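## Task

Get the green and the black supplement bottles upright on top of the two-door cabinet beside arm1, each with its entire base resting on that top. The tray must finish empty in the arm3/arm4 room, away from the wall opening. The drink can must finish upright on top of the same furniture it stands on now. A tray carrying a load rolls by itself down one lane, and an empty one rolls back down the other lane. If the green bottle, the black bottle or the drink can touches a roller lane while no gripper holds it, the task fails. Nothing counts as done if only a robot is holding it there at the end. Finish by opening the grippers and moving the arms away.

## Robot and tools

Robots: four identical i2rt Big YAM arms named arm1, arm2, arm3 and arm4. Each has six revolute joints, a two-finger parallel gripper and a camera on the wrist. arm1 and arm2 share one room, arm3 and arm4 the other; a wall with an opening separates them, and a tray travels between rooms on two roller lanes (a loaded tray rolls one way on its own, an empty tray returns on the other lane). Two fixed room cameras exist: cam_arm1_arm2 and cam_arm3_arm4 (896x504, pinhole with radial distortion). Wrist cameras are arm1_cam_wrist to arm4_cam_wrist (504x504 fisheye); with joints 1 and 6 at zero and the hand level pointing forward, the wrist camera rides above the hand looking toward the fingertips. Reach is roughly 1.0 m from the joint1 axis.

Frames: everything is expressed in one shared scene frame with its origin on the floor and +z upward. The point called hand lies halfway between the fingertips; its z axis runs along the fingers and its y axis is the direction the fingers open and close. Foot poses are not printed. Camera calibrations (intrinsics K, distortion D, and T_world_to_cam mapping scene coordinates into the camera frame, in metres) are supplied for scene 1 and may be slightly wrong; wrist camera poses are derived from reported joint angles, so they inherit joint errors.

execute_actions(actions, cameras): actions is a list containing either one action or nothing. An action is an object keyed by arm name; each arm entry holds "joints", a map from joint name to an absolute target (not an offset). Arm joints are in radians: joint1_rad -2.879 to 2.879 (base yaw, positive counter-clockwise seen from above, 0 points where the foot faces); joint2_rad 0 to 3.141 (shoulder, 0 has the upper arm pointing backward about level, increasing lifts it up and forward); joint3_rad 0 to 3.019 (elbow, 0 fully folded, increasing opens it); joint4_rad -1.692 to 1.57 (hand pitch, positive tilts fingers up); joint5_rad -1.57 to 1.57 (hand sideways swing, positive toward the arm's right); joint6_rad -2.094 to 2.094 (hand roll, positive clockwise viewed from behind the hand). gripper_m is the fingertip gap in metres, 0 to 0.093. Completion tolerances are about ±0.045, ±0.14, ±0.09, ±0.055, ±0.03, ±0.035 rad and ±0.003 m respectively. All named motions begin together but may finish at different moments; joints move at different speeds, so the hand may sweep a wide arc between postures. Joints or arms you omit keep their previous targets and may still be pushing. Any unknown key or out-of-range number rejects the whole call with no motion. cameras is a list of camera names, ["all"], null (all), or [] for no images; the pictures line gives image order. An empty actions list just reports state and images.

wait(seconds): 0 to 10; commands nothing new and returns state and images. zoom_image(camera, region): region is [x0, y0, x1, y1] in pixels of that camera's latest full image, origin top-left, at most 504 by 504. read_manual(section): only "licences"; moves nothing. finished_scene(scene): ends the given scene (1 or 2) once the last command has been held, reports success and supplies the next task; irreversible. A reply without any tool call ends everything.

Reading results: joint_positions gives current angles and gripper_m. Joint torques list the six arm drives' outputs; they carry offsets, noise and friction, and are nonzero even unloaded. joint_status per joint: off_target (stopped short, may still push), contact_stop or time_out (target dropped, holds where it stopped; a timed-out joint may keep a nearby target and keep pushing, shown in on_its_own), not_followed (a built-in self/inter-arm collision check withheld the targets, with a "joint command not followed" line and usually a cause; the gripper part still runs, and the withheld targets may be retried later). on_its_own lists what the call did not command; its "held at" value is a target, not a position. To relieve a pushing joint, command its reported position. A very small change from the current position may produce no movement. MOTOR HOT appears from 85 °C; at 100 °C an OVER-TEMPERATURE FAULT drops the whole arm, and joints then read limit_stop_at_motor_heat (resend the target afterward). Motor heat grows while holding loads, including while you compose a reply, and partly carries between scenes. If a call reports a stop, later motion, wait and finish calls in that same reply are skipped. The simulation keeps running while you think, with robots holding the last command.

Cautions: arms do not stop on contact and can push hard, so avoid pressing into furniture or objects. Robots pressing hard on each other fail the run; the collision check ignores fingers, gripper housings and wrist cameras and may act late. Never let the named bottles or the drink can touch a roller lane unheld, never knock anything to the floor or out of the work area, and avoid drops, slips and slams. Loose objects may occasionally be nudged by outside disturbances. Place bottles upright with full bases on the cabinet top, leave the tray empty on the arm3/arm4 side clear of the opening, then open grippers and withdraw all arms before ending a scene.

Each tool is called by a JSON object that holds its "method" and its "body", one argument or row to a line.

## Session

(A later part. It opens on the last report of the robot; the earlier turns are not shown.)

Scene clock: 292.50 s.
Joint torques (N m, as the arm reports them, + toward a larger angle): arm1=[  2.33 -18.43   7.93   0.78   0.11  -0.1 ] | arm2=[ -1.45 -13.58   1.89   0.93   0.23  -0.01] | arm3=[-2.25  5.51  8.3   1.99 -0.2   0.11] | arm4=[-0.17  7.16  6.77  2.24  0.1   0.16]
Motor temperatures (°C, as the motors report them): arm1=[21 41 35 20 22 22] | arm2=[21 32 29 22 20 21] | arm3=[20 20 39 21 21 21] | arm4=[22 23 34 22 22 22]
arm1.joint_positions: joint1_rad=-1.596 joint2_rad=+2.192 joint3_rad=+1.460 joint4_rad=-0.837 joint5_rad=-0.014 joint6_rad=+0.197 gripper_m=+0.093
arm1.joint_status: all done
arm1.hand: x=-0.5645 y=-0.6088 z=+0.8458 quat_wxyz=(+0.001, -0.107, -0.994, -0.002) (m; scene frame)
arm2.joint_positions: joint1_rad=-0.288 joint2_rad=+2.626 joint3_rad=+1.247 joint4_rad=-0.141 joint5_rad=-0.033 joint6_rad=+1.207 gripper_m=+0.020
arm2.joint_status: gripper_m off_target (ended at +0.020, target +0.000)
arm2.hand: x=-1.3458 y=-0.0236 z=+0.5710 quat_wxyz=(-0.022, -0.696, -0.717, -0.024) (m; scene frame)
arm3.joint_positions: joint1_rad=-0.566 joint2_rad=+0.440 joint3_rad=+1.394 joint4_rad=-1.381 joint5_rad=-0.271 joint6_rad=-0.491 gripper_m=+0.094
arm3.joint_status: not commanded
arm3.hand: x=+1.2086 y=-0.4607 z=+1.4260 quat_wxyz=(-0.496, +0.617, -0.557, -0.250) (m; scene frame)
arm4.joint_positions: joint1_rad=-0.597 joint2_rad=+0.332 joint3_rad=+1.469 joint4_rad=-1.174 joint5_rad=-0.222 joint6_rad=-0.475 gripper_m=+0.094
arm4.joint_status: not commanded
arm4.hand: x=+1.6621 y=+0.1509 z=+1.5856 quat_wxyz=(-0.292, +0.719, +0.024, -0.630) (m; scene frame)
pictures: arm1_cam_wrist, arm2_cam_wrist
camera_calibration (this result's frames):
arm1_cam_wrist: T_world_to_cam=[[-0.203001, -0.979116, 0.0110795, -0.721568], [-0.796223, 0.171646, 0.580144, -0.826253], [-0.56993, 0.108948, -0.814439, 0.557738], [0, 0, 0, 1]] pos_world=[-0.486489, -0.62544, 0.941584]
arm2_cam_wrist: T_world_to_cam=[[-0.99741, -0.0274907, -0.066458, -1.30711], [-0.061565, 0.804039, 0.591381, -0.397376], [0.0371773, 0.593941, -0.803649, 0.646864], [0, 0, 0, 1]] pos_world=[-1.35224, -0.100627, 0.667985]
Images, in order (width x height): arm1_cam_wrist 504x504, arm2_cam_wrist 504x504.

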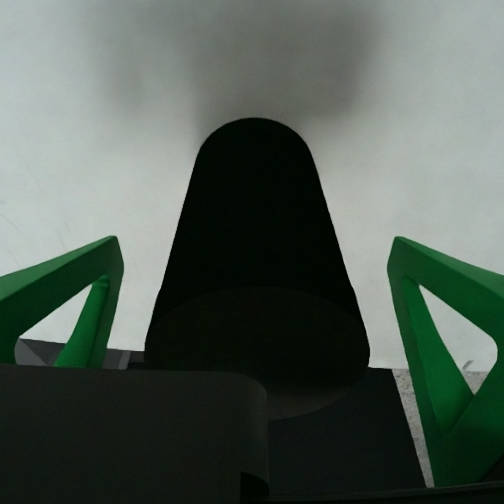

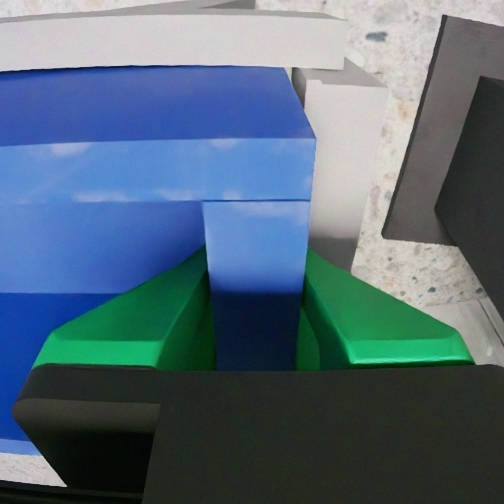

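{"method": "execute_actions", "body": {
  "actions": [
    {"arm1": {"joints": {"joint2_rad": 1.97, "joint4_rad": -1.04}}}
  ],
  "cameras": []
}}

{"method": "execute_actions", "body": {
  "actions": [
    {"arm1": {"joints": {"joint1_rad": 0.03, "joint2_rad": 2.283, "joint3_rad": 1.62, "joint4_rad": -0.875, "joint5_rad": 0.068, "joint6_rad": 0.02}}}
  ],
  "cameras": ["arm1_cam_wrist", "cam_arm1_arm2"]
}}

Scene clock: 331.00 s.
Joint torques (N m, as the arm reports them, + toward a larger angle): arm1=[  2.8  -15.3    9.66   0.32   0.12  -0.1 ] | arm2=[ -1.47 -13.55   1.89   0.93   0.23  -0.01] | arm3=[-1.82  4.38  8.24  1.94 -0.21  0.16] | arm4=[-0.17  7.27  6.72  2.31  0.11  0.16]
Motor temperatures (°C, as the motors report them): arm1=[21 42 35 20 22 22] | arm2=[21 33 29 22 20 21] | arm3=[20 20 40 22 21 21] | arm4=[22 23 35 22 22 22]
arm1.joint_positions: joint1_rad=-1.596 joint2_rad=+1.950 joint3_rad=+1.458 joint4_rad=-1.031 joint5_rad=-0.014 joint6_rad=+0.197 gripper_m=+0.093
arm1.joint_status: all done
arm1.hand: x=-0.5722 y=-0.6074 z=+0.9792 quat_wxyz=(-0.022, -0.107, -0.994, -0.004) (m; scene frame)
arm2.joint_positions: joint1_rad=-0.288 joint2_rad=+2.626 joint3_rad=+1.247 joint4_rad=-0.141 joint5_rad=-0.033 joint6_rad=+1.207 gripper_m=+0.020
arm2.joint_status: not commanded
arm2.hand: x=-1.3458 y=-0.0236 z=+0.5710 quat_wxyz=(-0.022, -0.696, -0.717, -0.024) (m; scene frame)
arm3.joint_positions: joint1_rad=-0.566 joint2_rad=+0.440 joint3_rad=+1.394 joint4_rad=-1.381 joint5_rad=-0.271 joint6_rad=-0.491 gripper_m=+0.094
arm3.joint_status: not commanded
arm3.hand: x=+1.2086 y=-0.4607 z=+1.4260 quat_wxyz=(-0.496, +0.617, -0.557, -0.250) (m; scene frame)
arm4.joint_positions: joint1_rad=-0.597 joint2_rad=+0.332 joint3_rad=+1.469 joint4_rad=-1.174 joint5_rad=-0.222 joint6_rad=-0.475 gripper_m=+0.094
arm4.joint_status: not commanded
arm4.hand: x=+1.6621 y=+0.1509 z=+1.5856 quat_wxyz=(-0.292, +0.719, +0.024, -0.630) (m; scene frame)
pictures: none
No camera images: the call's "cameras" was empty. Leave "cameras" out to get every camera's image.

Scene clock: 332.87 s.
Joint torques (N m, as the arm reports them, + toward a larger angle): arm1=[  1.15 -20.45   7.78   0.4    0.25  -0.32] | arm2=[ -1.49 -13.62   1.89   0.94   0.23  -0.01] | arm3=[-1.41  4.44  8.12  2.18 -0.23  0.1 ] | arm4=[0.   7.04 6.91 2.31 0.11 0.15]
Motor temperatures (°C, as the motors report them): arm1=[21 42 35 20 22 22] | arm2=[21 33 29 22 20 21] | arm3=[20 20 40 22 21 21] | arm4=[22 23 35 22 22 22]
arm1.joint_positions: joint1_rad=+0.040 joint2_rad=+2.291 joint3_rad=+1.618 joint4_rad=-0.870 joint5_rad=+0.066 joint6_rad=+0.032 gripper_m=+0.093
arm1.joint_status: all done
arm1.hand: x=-1.1646 y=+0.0267 z=+0.8310 quat_wxyz=(-0.028, +0.712, -0.701, +0.014) (m; scene frame)
arm2.joint_positions: joint1_rad=-0.288 joint2_rad=+2.626 joint3_rad=+1.247 joint4_rad=-0.141 joint5_rad=-0.033 joint6_rad=+1.207 gripper_m=+0.020
arm2.joint_status: not commanded
arm2.hand: x=-1.3458 y=-0.0236 z=+0.5710 quat_wxyz=(-0.022, -0.696, -0.717, -0.024) (m; scene frame)
arm3.joint_positions: joint1_rad=-0.566 joint2_rad=+0.440 joint3_rad=+1.394 joint4_rad=-1.381 joint5_rad=-0.271 joint6_rad=-0.491 gripper_m=+0.094
arm3.joint_status: not commanded
arm3.hand: x=+1.2086 y=-0.4607 z=+1.4260 quat_wxyz=(-0.496, +0.617, -0.557, -0.250) (m; scene frame)
arm4.joint_positions: joint1_rad=-0.597 joint2_rad=+0.332 joint3_rad=+1.469 joint4_rad=-1.174 joint5_rad=-0.222 joint6_rad=-0.475 gripper_m=+0.094
arm4.joint_status: not commanded
arm4.hand: x=+1.6621 y=+0.1509 z=+1.5856 quat_wxyz=(-0.292, +0.719, +0.024, -0.630) (m; scene frame)
pictures: arm1_cam_wrist, cam_arm1_arm2
camera_calibration (this result's frames):
arm1_cam_wrist: T_world_to_cam=[[0.996841, 0.0237138, 0.0758014, 1.09584], [-0.0229104, -0.827966, 0.56031, -0.460854], [0.0760481, -0.560277, -0.824807, 0.913251], [0, 0, 0, 1]] pos_world=[-1.17239, 0.104115, 0.928411]
Images, in order (width x height): arm1_cam_wrist 504x504, cam_arm1_arm2 896x504.

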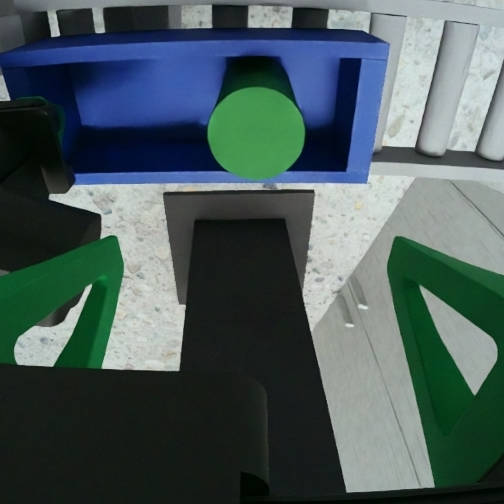

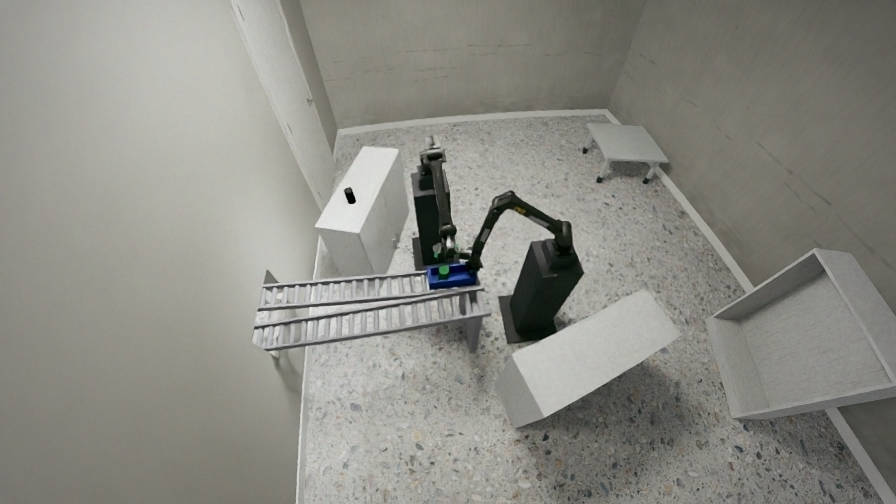

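{"method": "zoom_image", "body": {
  "camera": "arm1_cam_wrist",
  "region": [130, 10, 400, 210]
}}

Region (130, 10, 400, 210) of arm1_cam_wrist's 504x504 image, scaled by 1.867, with more detail than that image has; it fills the top 373 rows of this view, and the rest is white.

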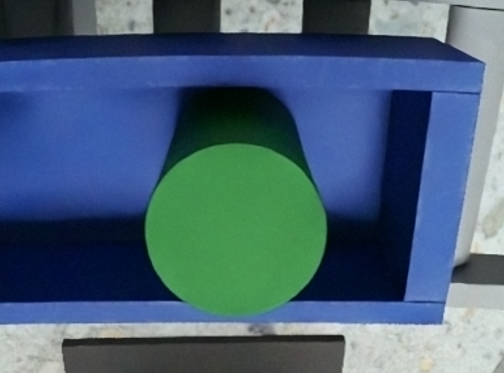

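{"method": "execute_actions", "body": {
  "actions": [
    {"arm1": {"joints": {"joint1_rad": 0.004, "joint2_rad": 2.678, "joint3_rad": 1.775, "joint4_rad": -0.64}}}
  ],
  "cameras": ["arm1_cam_wrist", "cam_arm1_arm2"]
}}

Scene clock: 350.33 s.
Joint torques (N m, as the arm reports them, + toward a larger angle): arm1=[  1.37 -20.73   7.78   0.69   0.2   -0.3 ] | arm2=[ -1.48 -13.59   1.89   0.93   0.23  -0.01] | arm3=[-0.66  4.08  8.46  2.1  -0.21  0.13] | arm4=[-0.08  7.17  6.72  2.27  0.09  0.17]
Motor temperatures (°C, as the motors report them): arm1=[21 44 35 20 22 22] | arm2=[21 33 29 22 20 21] | arm3=[20 20 40 22 21 21] | arm4=[22 23 35 22 22 22]
arm1.joint_positions: joint1_rad=+0.009 joint2_rad=+2.682 joint3_rad=+1.753 joint4_rad=-0.647 joint5_rad=+0.066 joint6_rad=+0.032 gripper_m=+0.093
arm1.joint_status: all done
arm1.hand: x=-1.1461 y=+0.0156 z=+0.6302 quat_wxyz=(-0.017, +0.702, -0.712, +0.027) (m; scene frame)
arm2.joint_positions: joint1_rad=-0.288 joint2_rad=+2.626 joint3_rad=+1.247 joint4_rad=-0.141 joint5_rad=-0.033 joint6_rad=+1.207 gripper_m=+0.020
arm2.joint_status: not commanded
arm2.hand: x=-1.3458 y=-0.0236 z=+0.5710 quat_wxyz=(-0.022, -0.696, -0.717, -0.024) (m; scene frame)
arm3.joint_positions: joint1_rad=-0.566 joint2_rad=+0.440 joint3_rad=+1.394 joint4_rad=-1.381 joint5_rad=-0.271 joint6_rad=-0.491 gripper_m=+0.094
arm3.joint_status: not commanded
arm3.hand: x=+1.2086 y=-0.4607 z=+1.4260 quat_wxyz=(-0.496, +0.617, -0.557, -0.250) (m; scene frame)
arm4.joint_positions: joint1_rad=-0.597 joint2_rad=+0.332 joint3_rad=+1.469 joint4_rad=-1.174 joint5_rad=-0.222 joint6_rad=-0.475 gripper_m=+0.094
arm4.joint_status: not commanded
arm4.hand: x=+1.6621 y=+0.1509 z=+1.5856 quat_wxyz=(-0.292, +0.719, +0.024, -0.630) (m; scene frame)
pictures: arm1_cam_wrist, cam_arm1_arm2
camera_calibration (this result's frames):
arm1_cam_wrist: T_world_to_cam=[[0.997006, -0.00407249, 0.0772107, 1.09259], [-0.0487495, -0.808217, 0.586864, -0.403793], [0.060013, -0.588871, -0.805996, 0.710221], [0, 0, 0, 1]] pos_world=[-1.15163, 0.0963257, 0.725047]
Images, in order (width x height): arm1_cam_wrist 504x504, cam_arm1_arm2 896x504.

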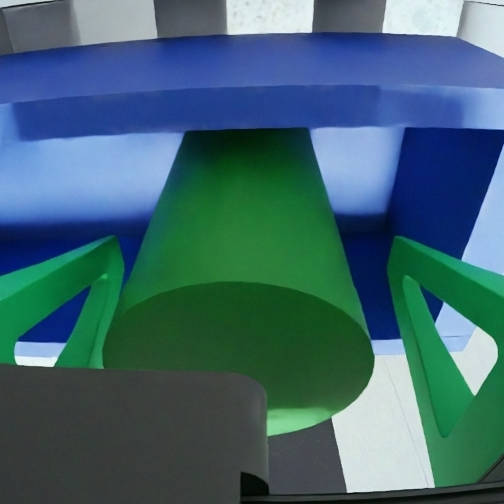

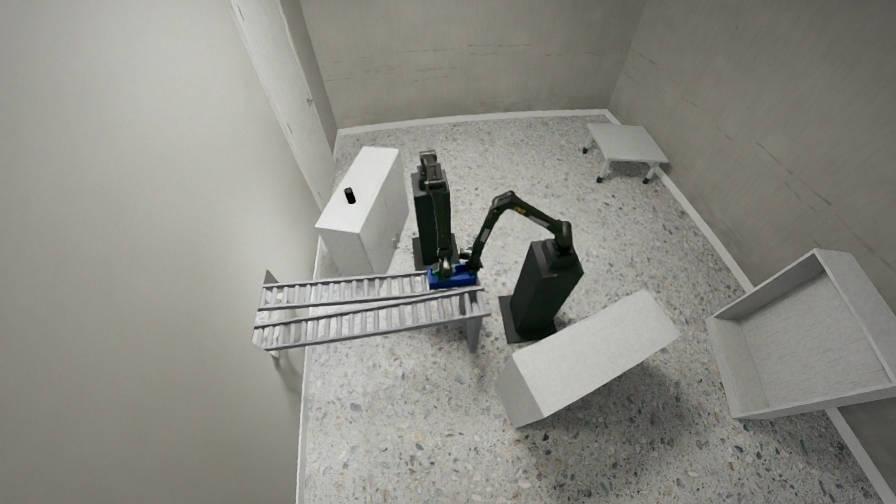

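{"method": "execute_actions", "body": {
  "actions": [
    {"arm1": {"joints": {"gripper_m": 0.0}}}
  ],
  "cameras": ["arm1_cam_wrist"]
}}

Scene clock: 354.53 s.
Joint torques (N m, as the arm reports them, + toward a larger angle): arm1=[  1.6  -20.56   7.75   0.65   0.18  -0.31] | arm2=[ -1.46 -13.57   1.89   0.93   0.23   0.  ] | arm3=[-1.57  3.94  8.07  2.17 -0.22  0.13] | arm4=[-0.23  7.14  6.95  2.04  0.09  0.15]
Motor temperatures (°C, as the motors report them): arm1=[21 44 35 20 22 22] | arm2=[21 34 28 22 20 21] | arm3=[20 20 40 22 21 21] | arm4=[22 23 35 22 22 22]
arm1.joint_positions: joint1_rad=+0.009 joint2_rad=+2.682 joint3_rad=+1.753 joint4_rad=-0.647 joint5_rad=+0.067 joint6_rad=+0.032 gripper_m=+0.065
arm1.joint_status: gripper_m off_target (ended at +0.065, target +0.000)
arm1.hand: x=-1.1458 y=+0.0156 z=+0.6302 quat_wxyz=(-0.017, +0.702, -0.712, +0.027) (m; scene frame)
arm2.joint_positions: joint1_rad=-0.288 joint2_rad=+2.626 joint3_rad=+1.247 joint4_rad=-0.141 joint5_rad=-0.033 joint6_rad=+1.207 gripper_m=+0.020
arm2.joint_status: not commanded
arm2.hand: x=-1.3458 y=-0.0236 z=+0.5710 quat_wxyz=(-0.022, -0.696, -0.717, -0.024) (m; scene frame)
arm3.joint_positions: joint1_rad=-0.566 joint2_rad=+0.440 joint3_rad=+1.394 joint4_rad=-1.381 joint5_rad=-0.271 joint6_rad=-0.491 gripper_m=+0.094
arm3.joint_status: not commanded
arm3.hand: x=+1.2086 y=-0.4607 z=+1.4260 quat_wxyz=(-0.496, +0.617, -0.557, -0.250) (m; scene frame)
arm4.joint_positions: joint1_rad=-0.597 joint2_rad=+0.332 joint3_rad=+1.469 joint4_rad=-1.174 joint5_rad=-0.222 joint6_rad=-0.475 gripper_m=+0.094
arm4.joint_status: not commanded
arm4.hand: x=+1.6621 y=+0.1509 z=+1.5856 quat_wxyz=(-0.292, +0.719, +0.024, -0.630) (m; scene frame)
pictures: arm1_cam_wrist
camera_calibration (this result's frames):
arm1_cam_wrist: T_world_to_cam=[[0.996975, -0.00444751, 0.0775946, 1.09202], [-0.0492792, -0.808201, 0.586841, -0.404373], [0.0601021, -0.58889, -0.805976, 0.710296], [0, 0, 0, 1]] pos_world=[-1.15133, 0.0963279, 0.725049]
Images, in order (width x height): arm1_cam_wrist 504x504.

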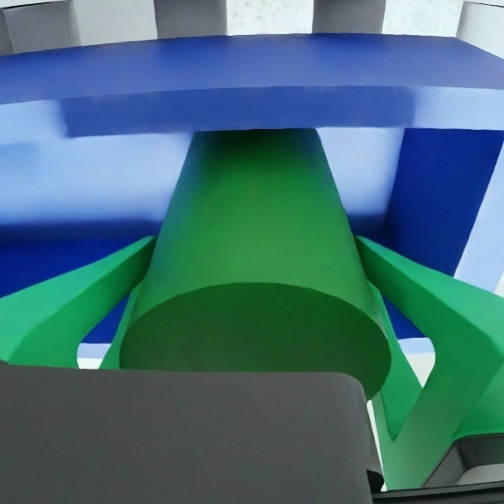

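{"method": "execute_actions", "body": {
  "actions": [
    {"arm1": {"joints": {"joint2_rad": 2.365, "joint3_rad": 1.729, "joint4_rad": -0.942, "gripper_m": 0.0}}}
  ],
  "cameras": ["arm1_cam_wrist", "cam_arm1_arm2"]
}}

Scene clock: 369.50 s.
Joint torques (N m, as the arm reports them, + toward a larger angle): arm1=[  1.09 -20.17   8.54   0.13   0.21  -0.33] | arm2=[ -1.49 -13.59   1.9    0.93   0.24  -0.14] | arm3=[-1.23  4.26  8.44  2.2  -0.2   0.12] | arm4=[-0.43  7.32  6.83  2.11  0.04  0.18]
Motor temperatures (°C, as the motors report them): arm1=[21 45 35 20 22 22] | arm2=[21 34 28 22 20 21] | arm3=[20 20 40 22 21 21] | arm4=[22 23 35 22 22 22]
arm1.joint_positions: joint1_rad=+0.009 joint2_rad=+2.366 joint3_rad=+1.720 joint4_rad=-0.934 joint5_rad=+0.067 joint6_rad=+0.032 gripper_m=+0.065
arm1.joint_status: gripper_m off_target (ended at +0.065, target +0.000); the others done
arm1.hand: x=-1.1454 y=+0.0413 z=+0.8154 quat_wxyz=(-0.016, +0.702, -0.712, +0.028) (m; scene frame)
arm2.joint_positions: joint1_rad=-0.288 joint2_rad=+2.626 joint3_rad=+1.247 joint4_rad=-0.141 joint5_rad=-0.033 joint6_rad=+1.218 gripper_m=+0.020
arm2.joint_status: not commanded
arm2.hand: x=-1.3458 y=-0.0236 z=+0.5710 quat_wxyz=(-0.022, -0.700, -0.713, -0.024) (m; scene frame)
arm3.joint_positions: joint1_rad=-0.566 joint2_rad=+0.440 joint3_rad=+1.394 joint4_rad=-1.381 joint5_rad=-0.271 joint6_rad=-0.491 gripper_m=+0.094
arm3.joint_status: not commanded
arm3.hand: x=+1.2086 y=-0.4607 z=+1.4260 quat_wxyz=(-0.496, +0.617, -0.557, -0.250) (m; scene frame)
arm4.joint_positions: joint1_rad=-0.597 joint2_rad=+0.332 joint3_rad=+1.469 joint4_rad=-1.174 joint5_rad=-0.222 joint6_rad=-0.475 gripper_m=+0.094
arm4.joint_status: not commanded
arm4.hand: x=+1.6621 y=+0.1509 z=+1.5856 quat_wxyz=(-0.292, +0.719, +0.024, -0.630) (m; scene frame)
pictures: arm1_cam_wrist, cam_arm1_arm2
camera_calibration (this result's frames):
arm1_cam_wrist: T_world_to_cam=[[0.99697, -0.00410301, 0.0776827, 1.07728], [-0.0493055, -0.805733, 0.590223, -0.495108], [0.0601698, -0.592265, -0.803494, 0.872844], [0, 0, 0, 1]] pos_world=[-1.15094, 0.12245, 0.909863]
Images, in order (width x height): arm1_cam_wrist 504x504, cam_arm1_arm2 896x504.

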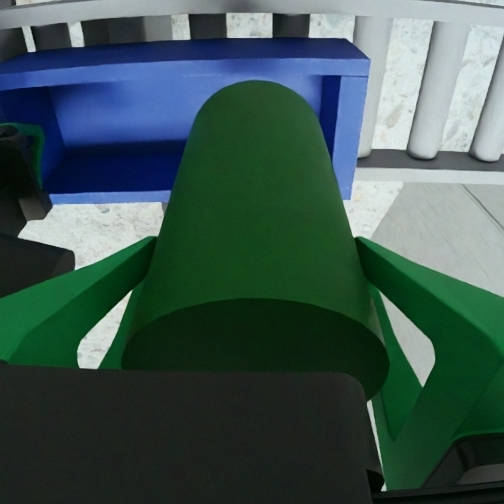

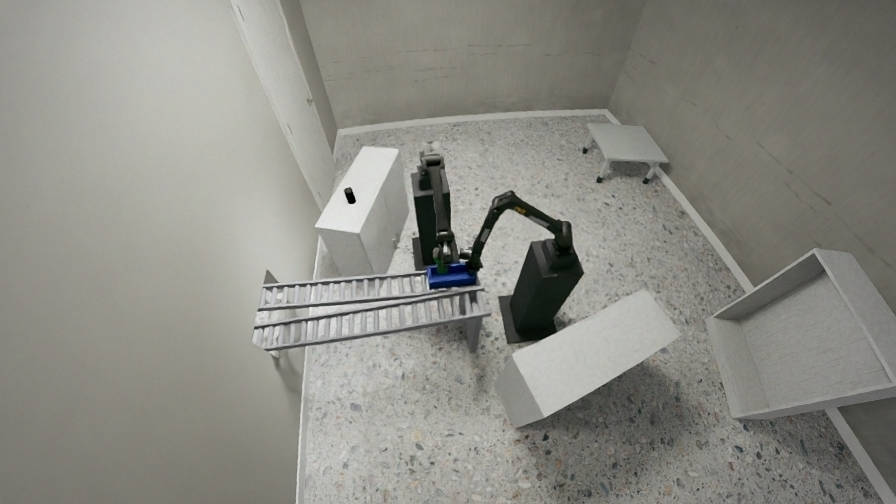

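{"method": "execute_actions", "body": {
  "actions": [
    {"arm1": {"joints": {"joint1_rad": -1.378, "joint2_rad": 2.31, "joint3_rad": 1.85, "joint4_rad": -1.195, "joint5_rad": -0.01, "gripper_m": 0.0}}, "arm2": {"joints": {"joint2_rad": 2.115, "joint4_rad": -0.65, "gripper_m": 0.0}}}
  ],
  "cameras": ["arm1_cam_wrist", "arm2_cam_wrist", "cam_arm1_arm2"]
}}

Scene clock: 397.83 s.
Joint torques (N m, as the arm reports them, + toward a larger angle): arm1=[  1.85 -21.88   9.61  -0.14   0.06  -0.32] | arm2=[ -1.43 -13.62   5.94   0.64   0.02  -0.01] | arm3=[-1.44  4.84  8.35  2.05 -0.19  0.14] | arm4=[-0.34  7.85  6.78  2.11  0.11  0.17]
Motor temperatures (°C, as the motors report them): arm1=[21 46 35 20 22 22] | arm2=[21 34 28 22 20 21] | arm3=[20 20 40 22 21 21] | arm4=[22 24 35 22 22 22]
arm1.joint_positions: joint1_rad=-1.382 joint2_rad=+2.326 joint3_rad=+1.837 joint4_rad=-1.184 joint5_rad=-0.009 joint6_rad=+0.031 gripper_m=+0.065
arm1.joint_status: gripper_m off_target (ended at +0.065, target +0.000); the others done
arm1.hand: x=-0.5158 y=-0.4742 z=+0.8818 quat_wxyz=(+0.054, +0.082, -0.995, +0.006) (m; scene frame)
arm2.joint_positions: joint1_rad=-0.289 joint2_rad=+2.120 joint3_rad=+1.237 joint4_rad=-0.650 joint5_rad=-0.029 joint6_rad=+1.208 gripper_m=+0.020
arm2.joint_status: gripper_m off_target (ended at +0.020, target +0.000); the others done
arm2.hand: x=-1.2916 y=-0.0417 z=+0.8111 quat_wxyz=(-0.017, -0.697, -0.716, -0.019) (m; scene frame)
arm3.joint_positions: joint1_rad=-0.566 joint2_rad=+0.440 joint3_rad=+1.394 joint4_rad=-1.381 joint5_rad=-0.271 joint6_rad=-0.491 gripper_m=+0.094
arm3.joint_status: not commanded
arm3.hand: x=+1.2086 y=-0.4607 z=+1.4260 quat_wxyz=(-0.496, +0.617, -0.557, -0.250) (m; scene frame)
arm4.joint_positions: joint1_rad=-0.597 joint2_rad=+0.332 joint3_rad=+1.469 joint4_rad=-1.174 joint5_rad=-0.222 joint6_rad=-0.475 gripper_m=+0.094
arm4.joint_status: not commanded
arm4.hand: x=+1.6621 y=+0.1509 z=+1.5856 quat_wxyz=(-0.292, +0.719, +0.024, -0.630) (m; scene frame)
pictures: arm1_cam_wrist, arm2_cam_wrist, cam_arm1_arm2
camera_calibration (this result's frames):
arm1_cam_wrist: T_world_to_cam=[[0.174627, -0.98448, 0.0174747, -0.393654], [-0.739721, -0.119457, 0.662226, -1.01277], [-0.64986, -0.128569, -0.749101, 0.388735], [0, 0, 0, 1]] pos_world=[-0.427801, -0.458548, 0.968763]
arm2_cam_wrist: T_world_to_cam=[[-0.998279, -0.025624, -0.0527422, -1.24981], [-0.0519268, 0.804139, 0.592169, -0.509588], [0.0272383, 0.593888, -0.804086, 0.836069], [0, 0, 0, 1]] pos_world=[-1.29689, -0.118777, 0.908116]
Images, in order (width x height): arm1_cam_wrist 504x504, arm2_cam_wrist 504x504, cam_arm1_arm2 896x504.

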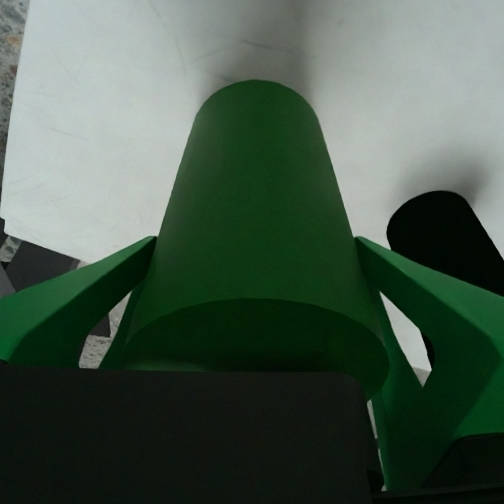

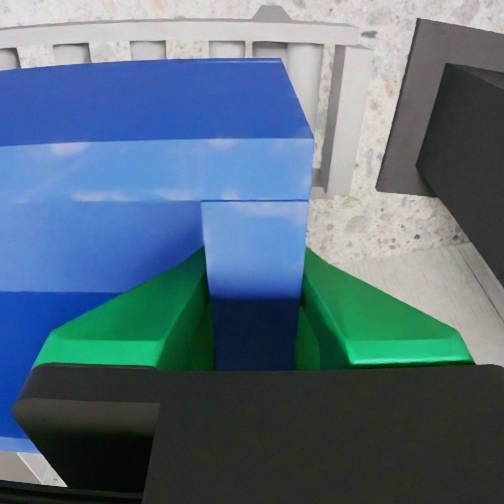

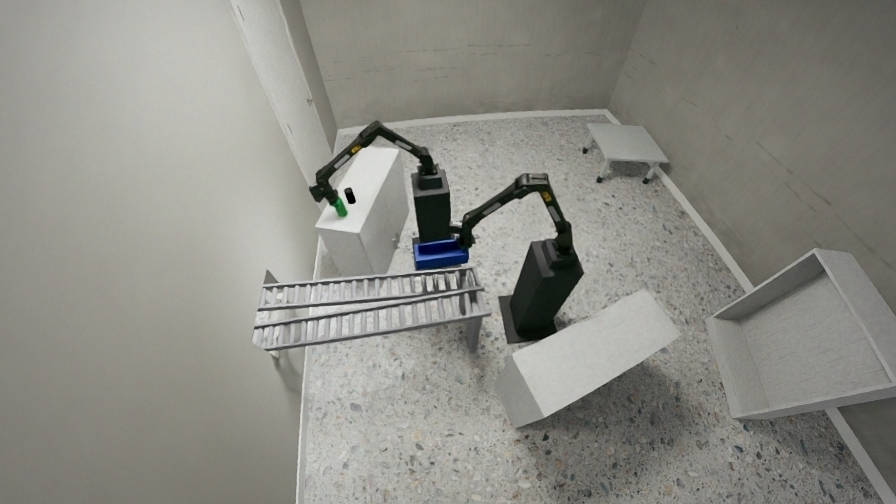

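{"method": "execute_actions", "body": {
  "actions": []
}}

Scene clock: 408.93 s.
Joint torques (N m, as the arm reports them, + toward a larger angle): arm1=[  2.22 -22.19   9.55  -0.1    0.07  -0.3 ] | arm2=[ -1.43 -13.68   5.92   0.67   0.02  -0.01] | arm3=[-1.23  4.25  8.34  2.1  -0.2   0.06] | arm4=[-0.01  7.47  6.9   2.23  0.08  0.19]
Motor temperatures (°C, as the motors report them): arm1=[21 47 36 20 22 22] | arm2=[21 35 29 22 20 21] | arm3=[20 20 40 22 21 21] | arm4=[22 24 35 22 22 22]
arm1.joint_positions: joint1_rad=-1.382 joint2_rad=+2.326 joint3_rad=+1.837 joint4_rad=-1.184 joint5_rad=-0.009 joint6_rad=+0.031 gripper_m=+0.065
arm1.joint_status: gripper_m off_target (ended at +0.065, target +0.000); the others done
arm1.hand: x=-0.5158 y=-0.4742 z=+0.8818 quat_wxyz=(+0.054, +0.082, -0.995, +0.006) (m; scene frame)
arm2.joint_positions: joint1_rad=-0.289 joint2_rad=+2.120 joint3_rad=+1.237 joint4_rad=-0.650 joint5_rad=-0.029 joint6_rad=+1.208 gripper_m=+0.020
arm2.joint_status: gripper_m off_target (ended at +0.020, target +0.000); the others done
arm2.hand: x=-1.2916 y=-0.0417 z=+0.8111 quat_wxyz=(-0.017, -0.697, -0.716, -0.019) (m; scene frame)
arm3.joint_positions: joint1_rad=-0.566 joint2_rad=+0.440 joint3_rad=+1.394 joint4_rad=-1.381 joint5_rad=-0.271 joint6_rad=-0.491 gripper_m=+0.094
arm3.joint_status: not commanded
arm3.hand: x=+1.2086 y=-0.4607 z=+1.4260 quat_wxyz=(-0.496, +0.617, -0.557, -0.250) (m; scene frame)
arm4.joint_positions: joint1_rad=-0.597 joint2_rad=+0.332 joint3_rad=+1.469 joint4_rad=-1.174 joint5_rad=-0.222 joint6_rad=-0.475 gripper_m=+0.094
arm4.joint_status: not commanded
arm4.hand: x=+1.6621 y=+0.1509 z=+1.5856 quat_wxyz=(-0.292, +0.719, +0.024, -0.630) (m; scene frame)
pictures: arm1_cam_wrist, arm2_cam_wrist, arm3_cam_wrist, arm4_cam_wrist, cam_arm1_arm2, cam_arm3_arm4
camera_calibration (this result's frames):
arm1_cam_wrist: T_world_to_cam=[[0.174627, -0.98448, 0.0174747, -0.393654], [-0.739721, -0.119457, 0.662226, -1.01277], [-0.64986, -0.128569, -0.749101, 0.388735], [0, 0, 0, 1]] pos_world=[-0.427801, -0.458548, 0.968763]
arm2_cam_wrist: T_world_to_cam=[[-0.998279, -0.025624, -0.0527422, -1.24981], [-0.0519268, 0.804139, 0.592169, -0.509588], [0.0272383, 0.593888, -0.804086, 0.836069], [0, 0, 0, 1]] pos_world=[-1.29689, -0.118777, 0.908116]
arm3_cam_wrist: T_world_to_cam=[[0.939246, -0.108671, 0.325587, -1.65133], [0.0599762, -0.882006, -0.467406, 0.189216], [0.337963, 0.458537, -0.821903, 1.09963], [0, 0, 0, 1]] pos_world=[1.16803, -0.516781, 1.52988]
arm4_cam_wrist: T_world_to_cam=[[0.343544, 0.821973, 0.454244, -1.41677], [0.698774, 0.0994269, -0.708399, -0.0503062], [-0.627449, 0.560781, -0.540216, 1.94108], [0, 0, 0, 1]] pos_world=[1.73981, 0.0810287, 1.65653]
Images, in order (width x height): arm1_cam_wrist 504x504, arm2_cam_wrist 504x504, arm3_cam_wrist 504x504, arm4_cam_wrist 504x504, cam_arm1_arm2 896x504, cam_arm3_arm4 896x504.

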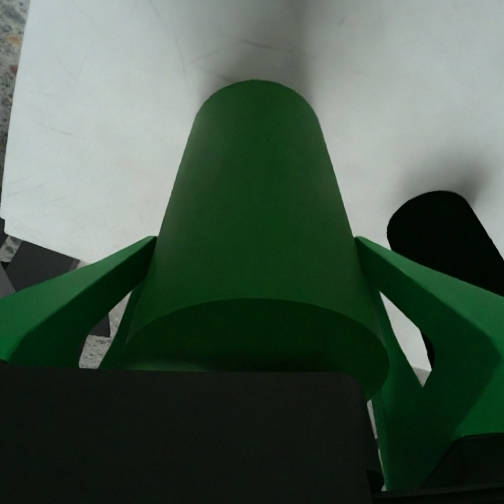

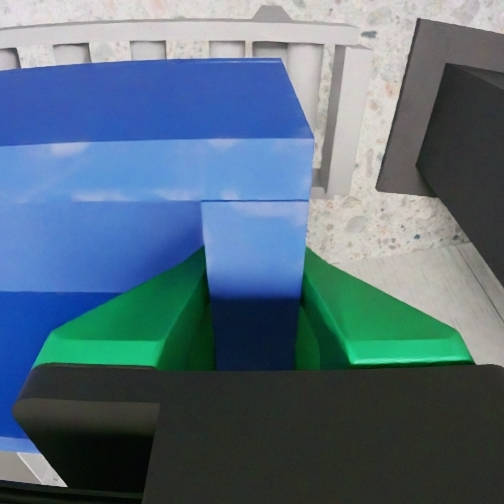

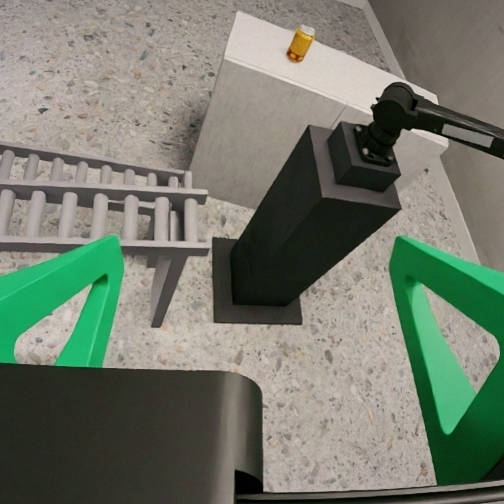

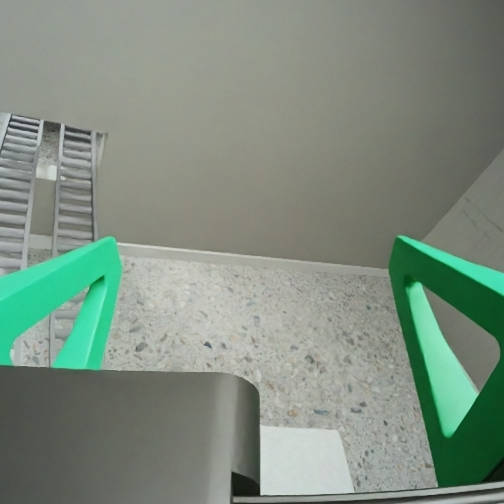

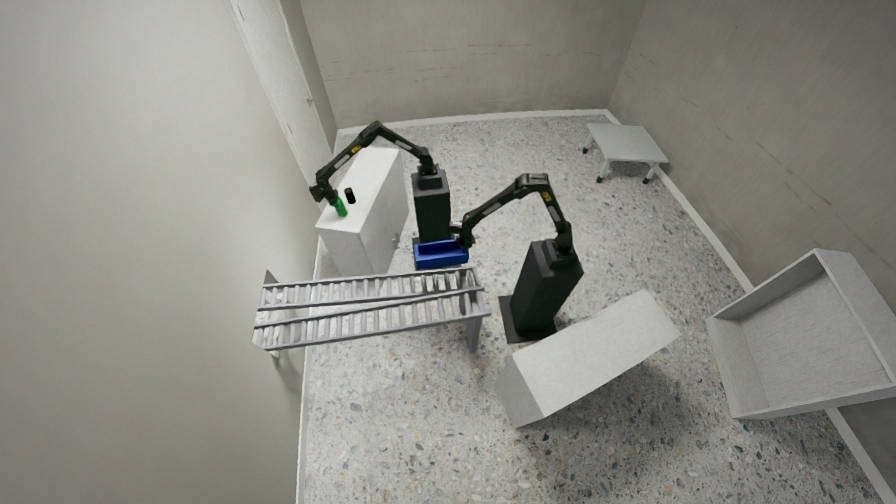

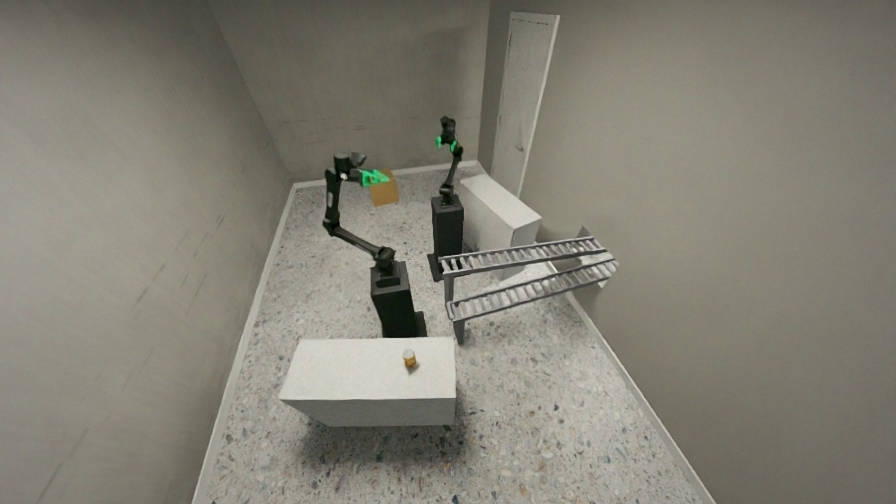

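{"method": "execute_actions", "body": {
  "actions": [
    {"arm1": {"joints": {"joint2_rad": 2.368, "joint4_rad": -1.14}}, "arm2": {"joints": {"joint1_rad": 0.275, "joint4_rad": -0.74, "joint6_rad": 1.77}}}
  ],
  "cameras": ["arm1_cam_wrist", "arm2_cam_wrist", "cam_arm1_arm2"]
}}

Scene clock: 437.37 s.
Joint torques (N m, as the arm reports them, + toward a larger angle): arm1=[  1.87 -20.68   9.59   0.41   0.09  -0.29] | arm2=[ -0.65 -13.49   5.72   0.31   0.16   0.18] | arm3=[-0.19  3.9   8.23  2.18 -0.2   0.13] | arm4=[-0.12  7.66  6.73  2.15  0.14  0.17]
Motor temperatures (°C, as the motors report them): arm1=[21 48 37 20 22 22] | arm2=[21 35 30 22 20 21] | arm3=[20 20 40 22 21 21] | arm4=[22 24 35 22 22 22]
arm1.joint_positions: joint1_rad=-1.382 joint2_rad=+2.358 joint3_rad=+1.837 joint4_rad=-1.145 joint5_rad=-0.009 joint6_rad=+0.031 gripper_m=+0.065
arm1.joint_status: all done
arm1.hand: x=-0.5129 y=-0.4737 z=+0.8611 quat_wxyz=(+0.050, +0.082, -0.995, +0.005) (m; scene frame)
arm2.joint_positions: joint1_rad=+0.269 joint2_rad=+2.120 joint3_rad=+1.237 joint4_rad=-0.737 joint5_rad=-0.032 joint6_rad=+1.761 gripper_m=+0.020
arm2.joint_status: all done
arm2.hand: x=-1.2984 y=+0.2450 z=+0.8083 quat_wxyz=(+0.021, -0.696, -0.717, +0.014) (m; scene frame)
arm3.joint_positions: joint1_rad=-0.566 joint2_rad=+0.440 joint3_rad=+1.394 joint4_rad=-1.381 joint5_rad=-0.271 joint6_rad=-0.491 gripper_m=+0.094
arm3.joint_status: not commanded
arm3.hand: x=+1.2086 y=-0.4607 z=+1.4260 quat_wxyz=(-0.496, +0.617, -0.557, -0.250) (m; scene frame)
arm4.joint_positions: joint1_rad=-0.597 joint2_rad=+0.332 joint3_rad=+1.469 joint4_rad=-1.174 joint5_rad=-0.222 joint6_rad=-0.475 gripper_m=+0.094
arm4.joint_status: not commanded
arm4.hand: x=+1.6621 y=+0.1509 z=+1.5856 quat_wxyz=(-0.292, +0.719, +0.024, -0.630) (m; scene frame)
pictures: arm1_cam_wrist, arm2_cam_wrist, cam_arm1_arm2
camera_calibration (this result's frames):
arm1_cam_wrist: T_world_to_cam=[[0.174494, -0.984519, 0.0165649, -0.392588], [-0.744314, -0.120869, 0.656801, -0.995263], [-0.644631, -0.126937, -0.753882, 0.382731], [0, 0, 0, 1]] pos_world=[-0.425564, -0.458225, 0.948727]
arm2_cam_wrist: T_world_to_cam=[[-0.998443, -0.0287138, 0.0478224, -1.33016], [0.0056484, 0.800881, 0.598797, -0.668662], [-0.0554937, 0.598135, -0.799472, 0.551508], [0, 0, 0, 1]] pos_world=[-1.29371, 0.167448, 0.904919]
Images, in order (width x height): arm1_cam_wrist 504x504, arm2_cam_wrist 504x504, cam_arm1_arm2 896x504.

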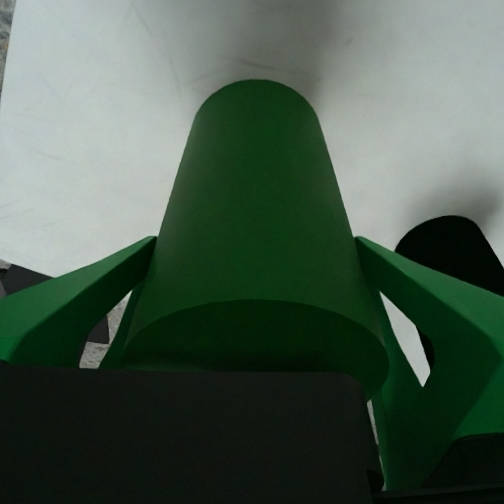

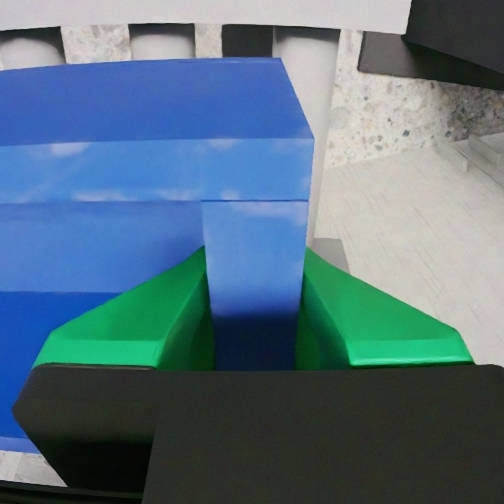

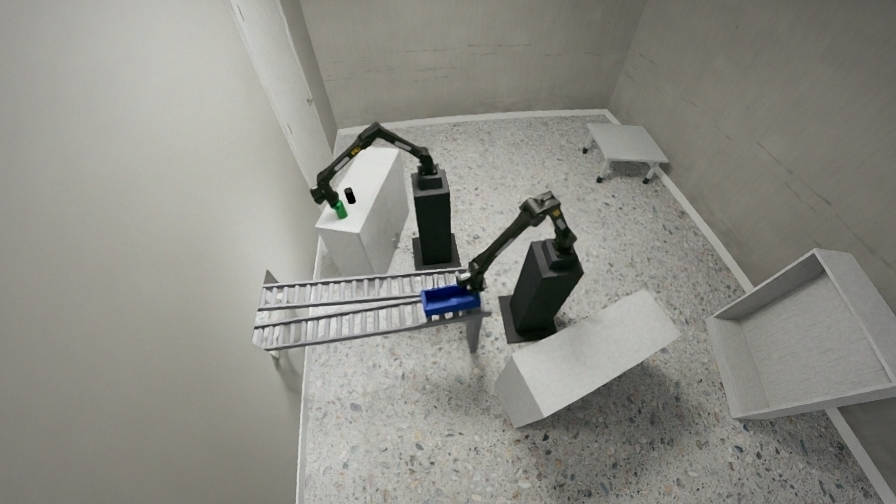

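{"method": "zoom_image", "body": {
  "camera": "arm2_cam_wrist",
  "region": [150, 0, 450, 160]
}}

{"method": "zoom_image", "body": {
  "camera": "cam_arm1_arm2",
  "region": [380, 250, 520, 340]
}}

Region (150, 0, 450, 160) of arm2_cam_wrist's 504x504 image, scaled by 1.680, with more detail than that image has; it fills the top 269 rows of this view, and the rest is white.

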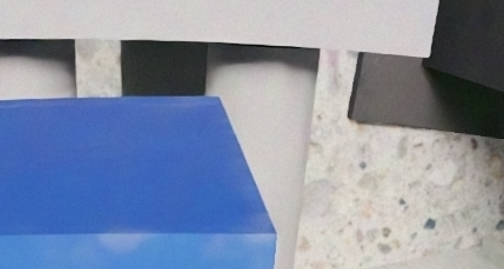

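Region (380, 250, 520, 340) of cam_arm1_arm2's 896x504 image, scaled by 3.600, with more detail than that image has; it fills the top 324 rows of this view, and the rest is white.

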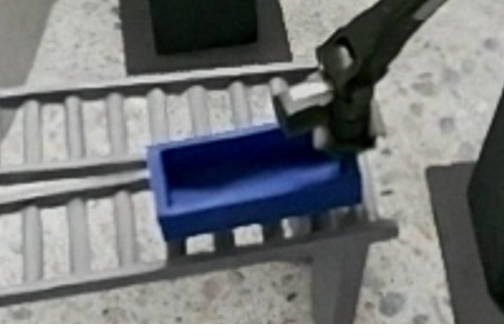

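{"method": "zoom_image", "body": {
  "camera": "arm2_cam_wrist",
  "region": [0, 0, 300, 160]
}}

Region (0, 0, 300, 160) of arm2_cam_wrist's 504x504 image, scaled by 1.680, with more detail than that image has; it fills the top 269 rows of this view, and the rest is white.

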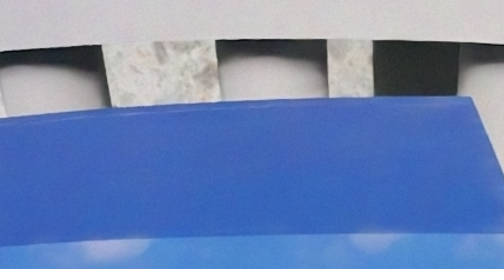

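{"method": "execute_actions", "body": {
  "actions": [
    {"arm1": {"joints": {"joint2_rad": 2.385}}, "arm2": {"joints": {"joint2_rad": 2.19, "joint4_rad": -0.672}}}
  ],
  "cameras": ["arm1_cam_wrist", "arm2_cam_wrist", "cam_arm1_arm2"]
}}

Scene clock: 490.10 s.
Joint torques (N m, as the arm reports them, + toward a larger angle): arm1=[  1.73 -18.85   9.4    0.46   0.08  -0.3 ] | arm2=[ -0.67 -14.33   5.11   1.03   0.16   0.19] | arm3=[-0.9   4.47  8.26  2.24 -0.18  0.14] | arm4=[-0.31  7.19  6.73  2.21  0.15  0.17]
Motor temperatures (°C, as the motors report them): arm1=[21 48 37 20 22 22] | arm2=[21 35 30 22 20 21] | arm3=[20 20 41 22 21 21] | arm4=[22 24 35 22 22 22]
arm1.joint_positions: joint1_rad=-1.382 joint2_rad=+2.358 joint3_rad=+1.837 joint4_rad=-1.145 joint5_rad=-0.009 joint6_rad=+0.031 gripper_m=+0.065
arm1.joint_status: all done
arm1.hand: x=-0.5129 y=-0.4737 z=+0.8611 quat_wxyz=(+0.050, +0.082, -0.995, +0.005) (m; scene frame)
arm2.joint_positions: joint1_rad=+0.269 joint2_rad=+2.205 joint3_rad=+1.237 joint4_rad=-0.687 joint5_rad=-0.032 joint6_rad=+1.762 gripper_m=+0.020
arm2.joint_status: all done
arm2.hand: x=-1.3090 y=+0.2422 z=+0.7663 quat_wxyz=(+0.031, -0.696, -0.716, +0.029) (m; scene frame)
arm3.joint_positions: joint1_rad=-0.566 joint2_rad=+0.440 joint3_rad=+1.394 joint4_rad=-1.381 joint5_rad=-0.271 joint6_rad=-0.491 gripper_m=+0.094
arm3.joint_status: not commanded
arm3.hand: x=+1.2086 y=-0.4607 z=+1.4260 quat_wxyz=(-0.496, +0.617, -0.557, -0.250) (m; scene frame)
arm4.joint_positions: joint1_rad=-0.597 joint2_rad=+0.332 joint3_rad=+1.469 joint4_rad=-1.174 joint5_rad=-0.222 joint6_rad=-0.475 gripper_m=+0.094
arm4.joint_status: not commanded
arm4.hand: x=+1.6621 y=+0.1509 z=+1.5856 quat_wxyz=(-0.292, +0.719, +0.024, -0.630) (m; scene frame)
pictures: arm1_cam_wrist, arm2_cam_wrist, cam_arm1_arm2
camera_calibration (this result's frames):
arm1_cam_wrist: T_world_to_cam=[[0.174494, -0.984519, 0.0165649, -0.392588], [-0.744314, -0.120869, 0.656801, -0.995263], [-0.644631, -0.126937, -0.753882, 0.382731], [0, 0, 0, 1]] pos_world=[-0.425564, -0.458225, 0.948727]
arm2_cam_wrist: T_world_to_cam=[[-0.996249, -0.0270609, 0.0821939, -1.36266], [0.0269639, 0.805478, 0.592012, -0.609215], [-0.0822258, 0.592007, -0.801727, 0.487324], [0, 0, 0, 1]] pos_world=[-1.30105, 0.165335, 0.863366]
Images, in order (width x height): arm1_cam_wrist 504x504, arm2_cam_wrist 504x504, cam_arm1_arm2 896x504.

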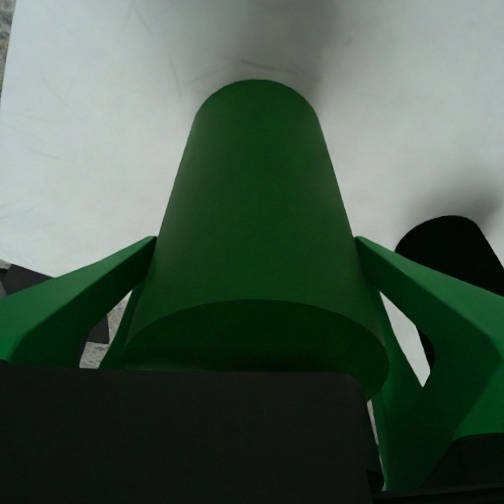

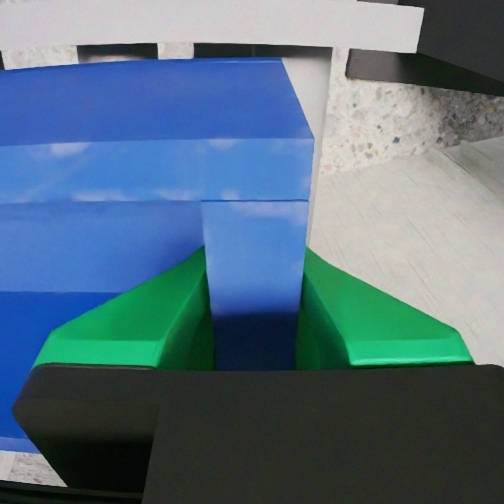

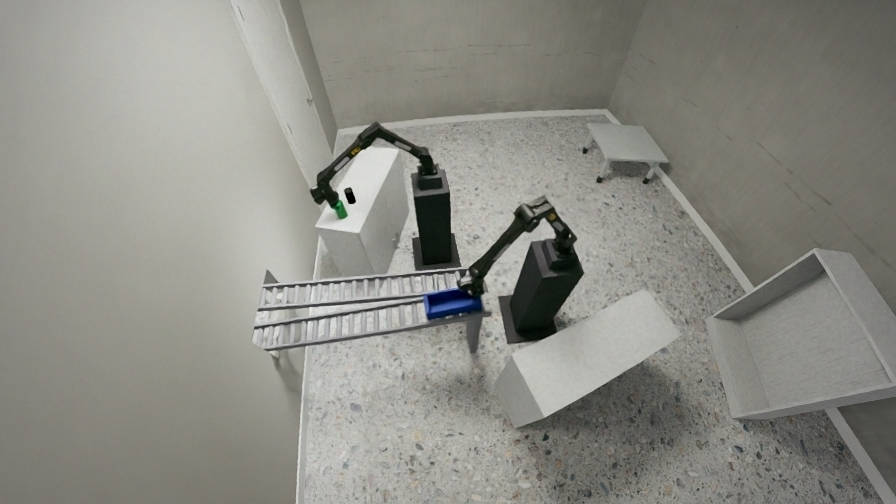

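{"method": "execute_actions", "body": {
  "actions": [
    {"arm1": {"joints": {"joint2_rad": 2.40}}, "arm2": {"joints": {"joint2_rad": 2.232, "joint4_rad": -0.615}}}
  ],
  "cameras": ["arm1_cam_wrist", "arm2_cam_wrist", "cam_arm1_arm2"]
}}

Scene clock: 504.23 s.
Joint torques (N m, as the arm reports them, + toward a larger angle): arm1=[  2.03 -18.61   9.54   0.54   0.1   -0.32] | arm2=[ -0.63 -13.23   5.03   1.15   0.16   0.17] | arm3=[-1.37  4.85  8.23  2.22 -0.2   0.12] | arm4=[-0.16  7.53  6.78  2.28  0.11  0.16]
Motor temperatures (°C, as the motors report them): arm1=[21 48 37 20 22 22] | arm2=[21 36 30 22 20 21] | arm3=[20 20 41 22 21 21] | arm4=[22 24 35 22 22 22]
arm1.joint_positions: joint1_rad=-1.382 joint2_rad=+2.359 joint3_rad=+1.837 joint4_rad=-1.145 joint5_rad=-0.009 joint6_rad=+0.031 gripper_m=+0.065
arm1.joint_status: all done
arm1.hand: x=-0.5131 y=-0.4737 z=+0.8607 quat_wxyz=(+0.051, +0.082, -0.995, +0.005) (m; scene frame)
arm2.joint_positions: joint1_rad=+0.269 joint2_rad=+2.231 joint3_rad=+1.237 joint4_rad=-0.630 joint5_rad=-0.032 joint6_rad=+1.763 gripper_m=+0.020
arm2.joint_status: all done
arm2.hand: x=-1.3030 y=+0.2434 z=+0.7532 quat_wxyz=(+0.023, -0.697, -0.717, +0.015) (m; scene frame)
arm3.joint_positions: joint1_rad=-0.566 joint2_rad=+0.440 joint3_rad=+1.394 joint4_rad=-1.381 joint5_rad=-0.271 joint6_rad=-0.491 gripper_m=+0.094
arm3.joint_status: not commanded
arm3.hand: x=+1.2086 y=-0.4607 z=+1.4260 quat_wxyz=(-0.496, +0.617, -0.557, -0.250) (m; scene frame)
arm4.joint_positions: joint1_rad=-0.597 joint2_rad=+0.332 joint3_rad=+1.469 joint4_rad=-1.174 joint5_rad=-0.222 joint6_rad=-0.475 gripper_m=+0.094
arm4.joint_status: not commanded
arm4.hand: x=+1.6621 y=+0.1509 z=+1.5856 quat_wxyz=(-0.292, +0.719, +0.024, -0.630) (m; scene frame)
pictures: arm1_cam_wrist, arm2_cam_wrist, cam_arm1_arm2
camera_calibration (this result's frames):
arm1_cam_wrist: T_world_to_cam=[[0.174499, -0.984518, 0.0165809, -0.392598], [-0.743823, -0.120766, 0.657376, -0.995271], [-0.645196, -0.127045, -0.753381, 0.38149], [0, 0, 0, 1]] pos_world=[-0.425662, -0.458249, 0.948184]
arm2_cam_wrist: T_world_to_cam=[[-0.998278, -0.027096, 0.0520246, -1.33544], [0.00943004, 0.801245, 0.598262, -0.629138], [-0.057895, 0.597723, -0.79961, 0.50523], [0, 0, 0, 1]] pos_world=[-1.29796, 0.165921, 0.849852]
Images, in order (width x height): arm1_cam_wrist 504x504, arm2_cam_wrist 504x504, cam_arm1_arm2 896x504.

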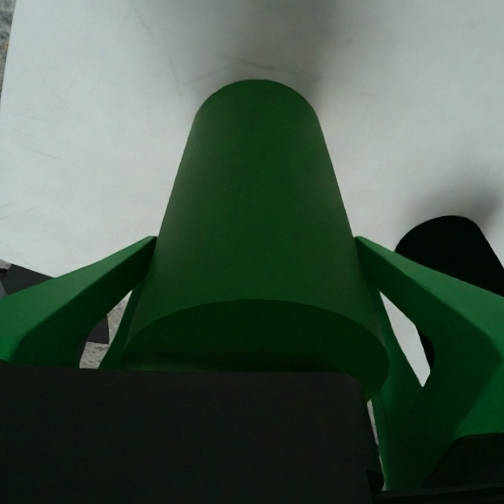

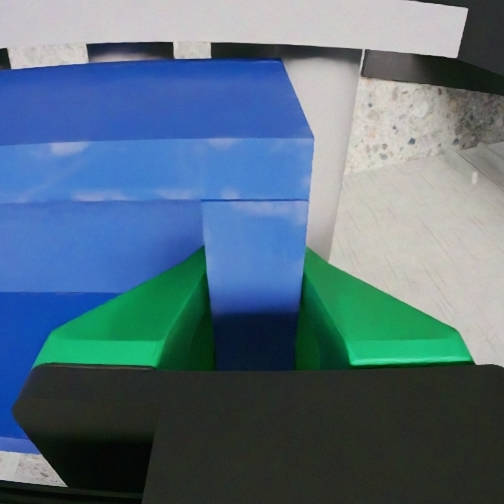

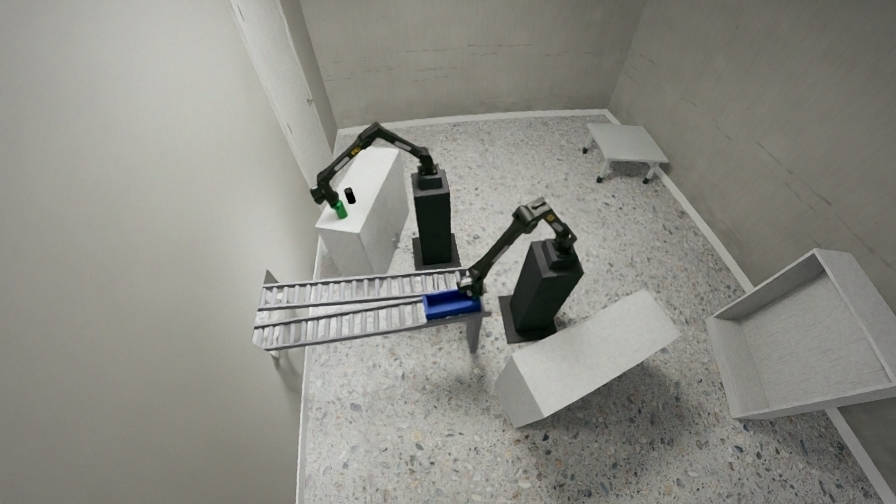

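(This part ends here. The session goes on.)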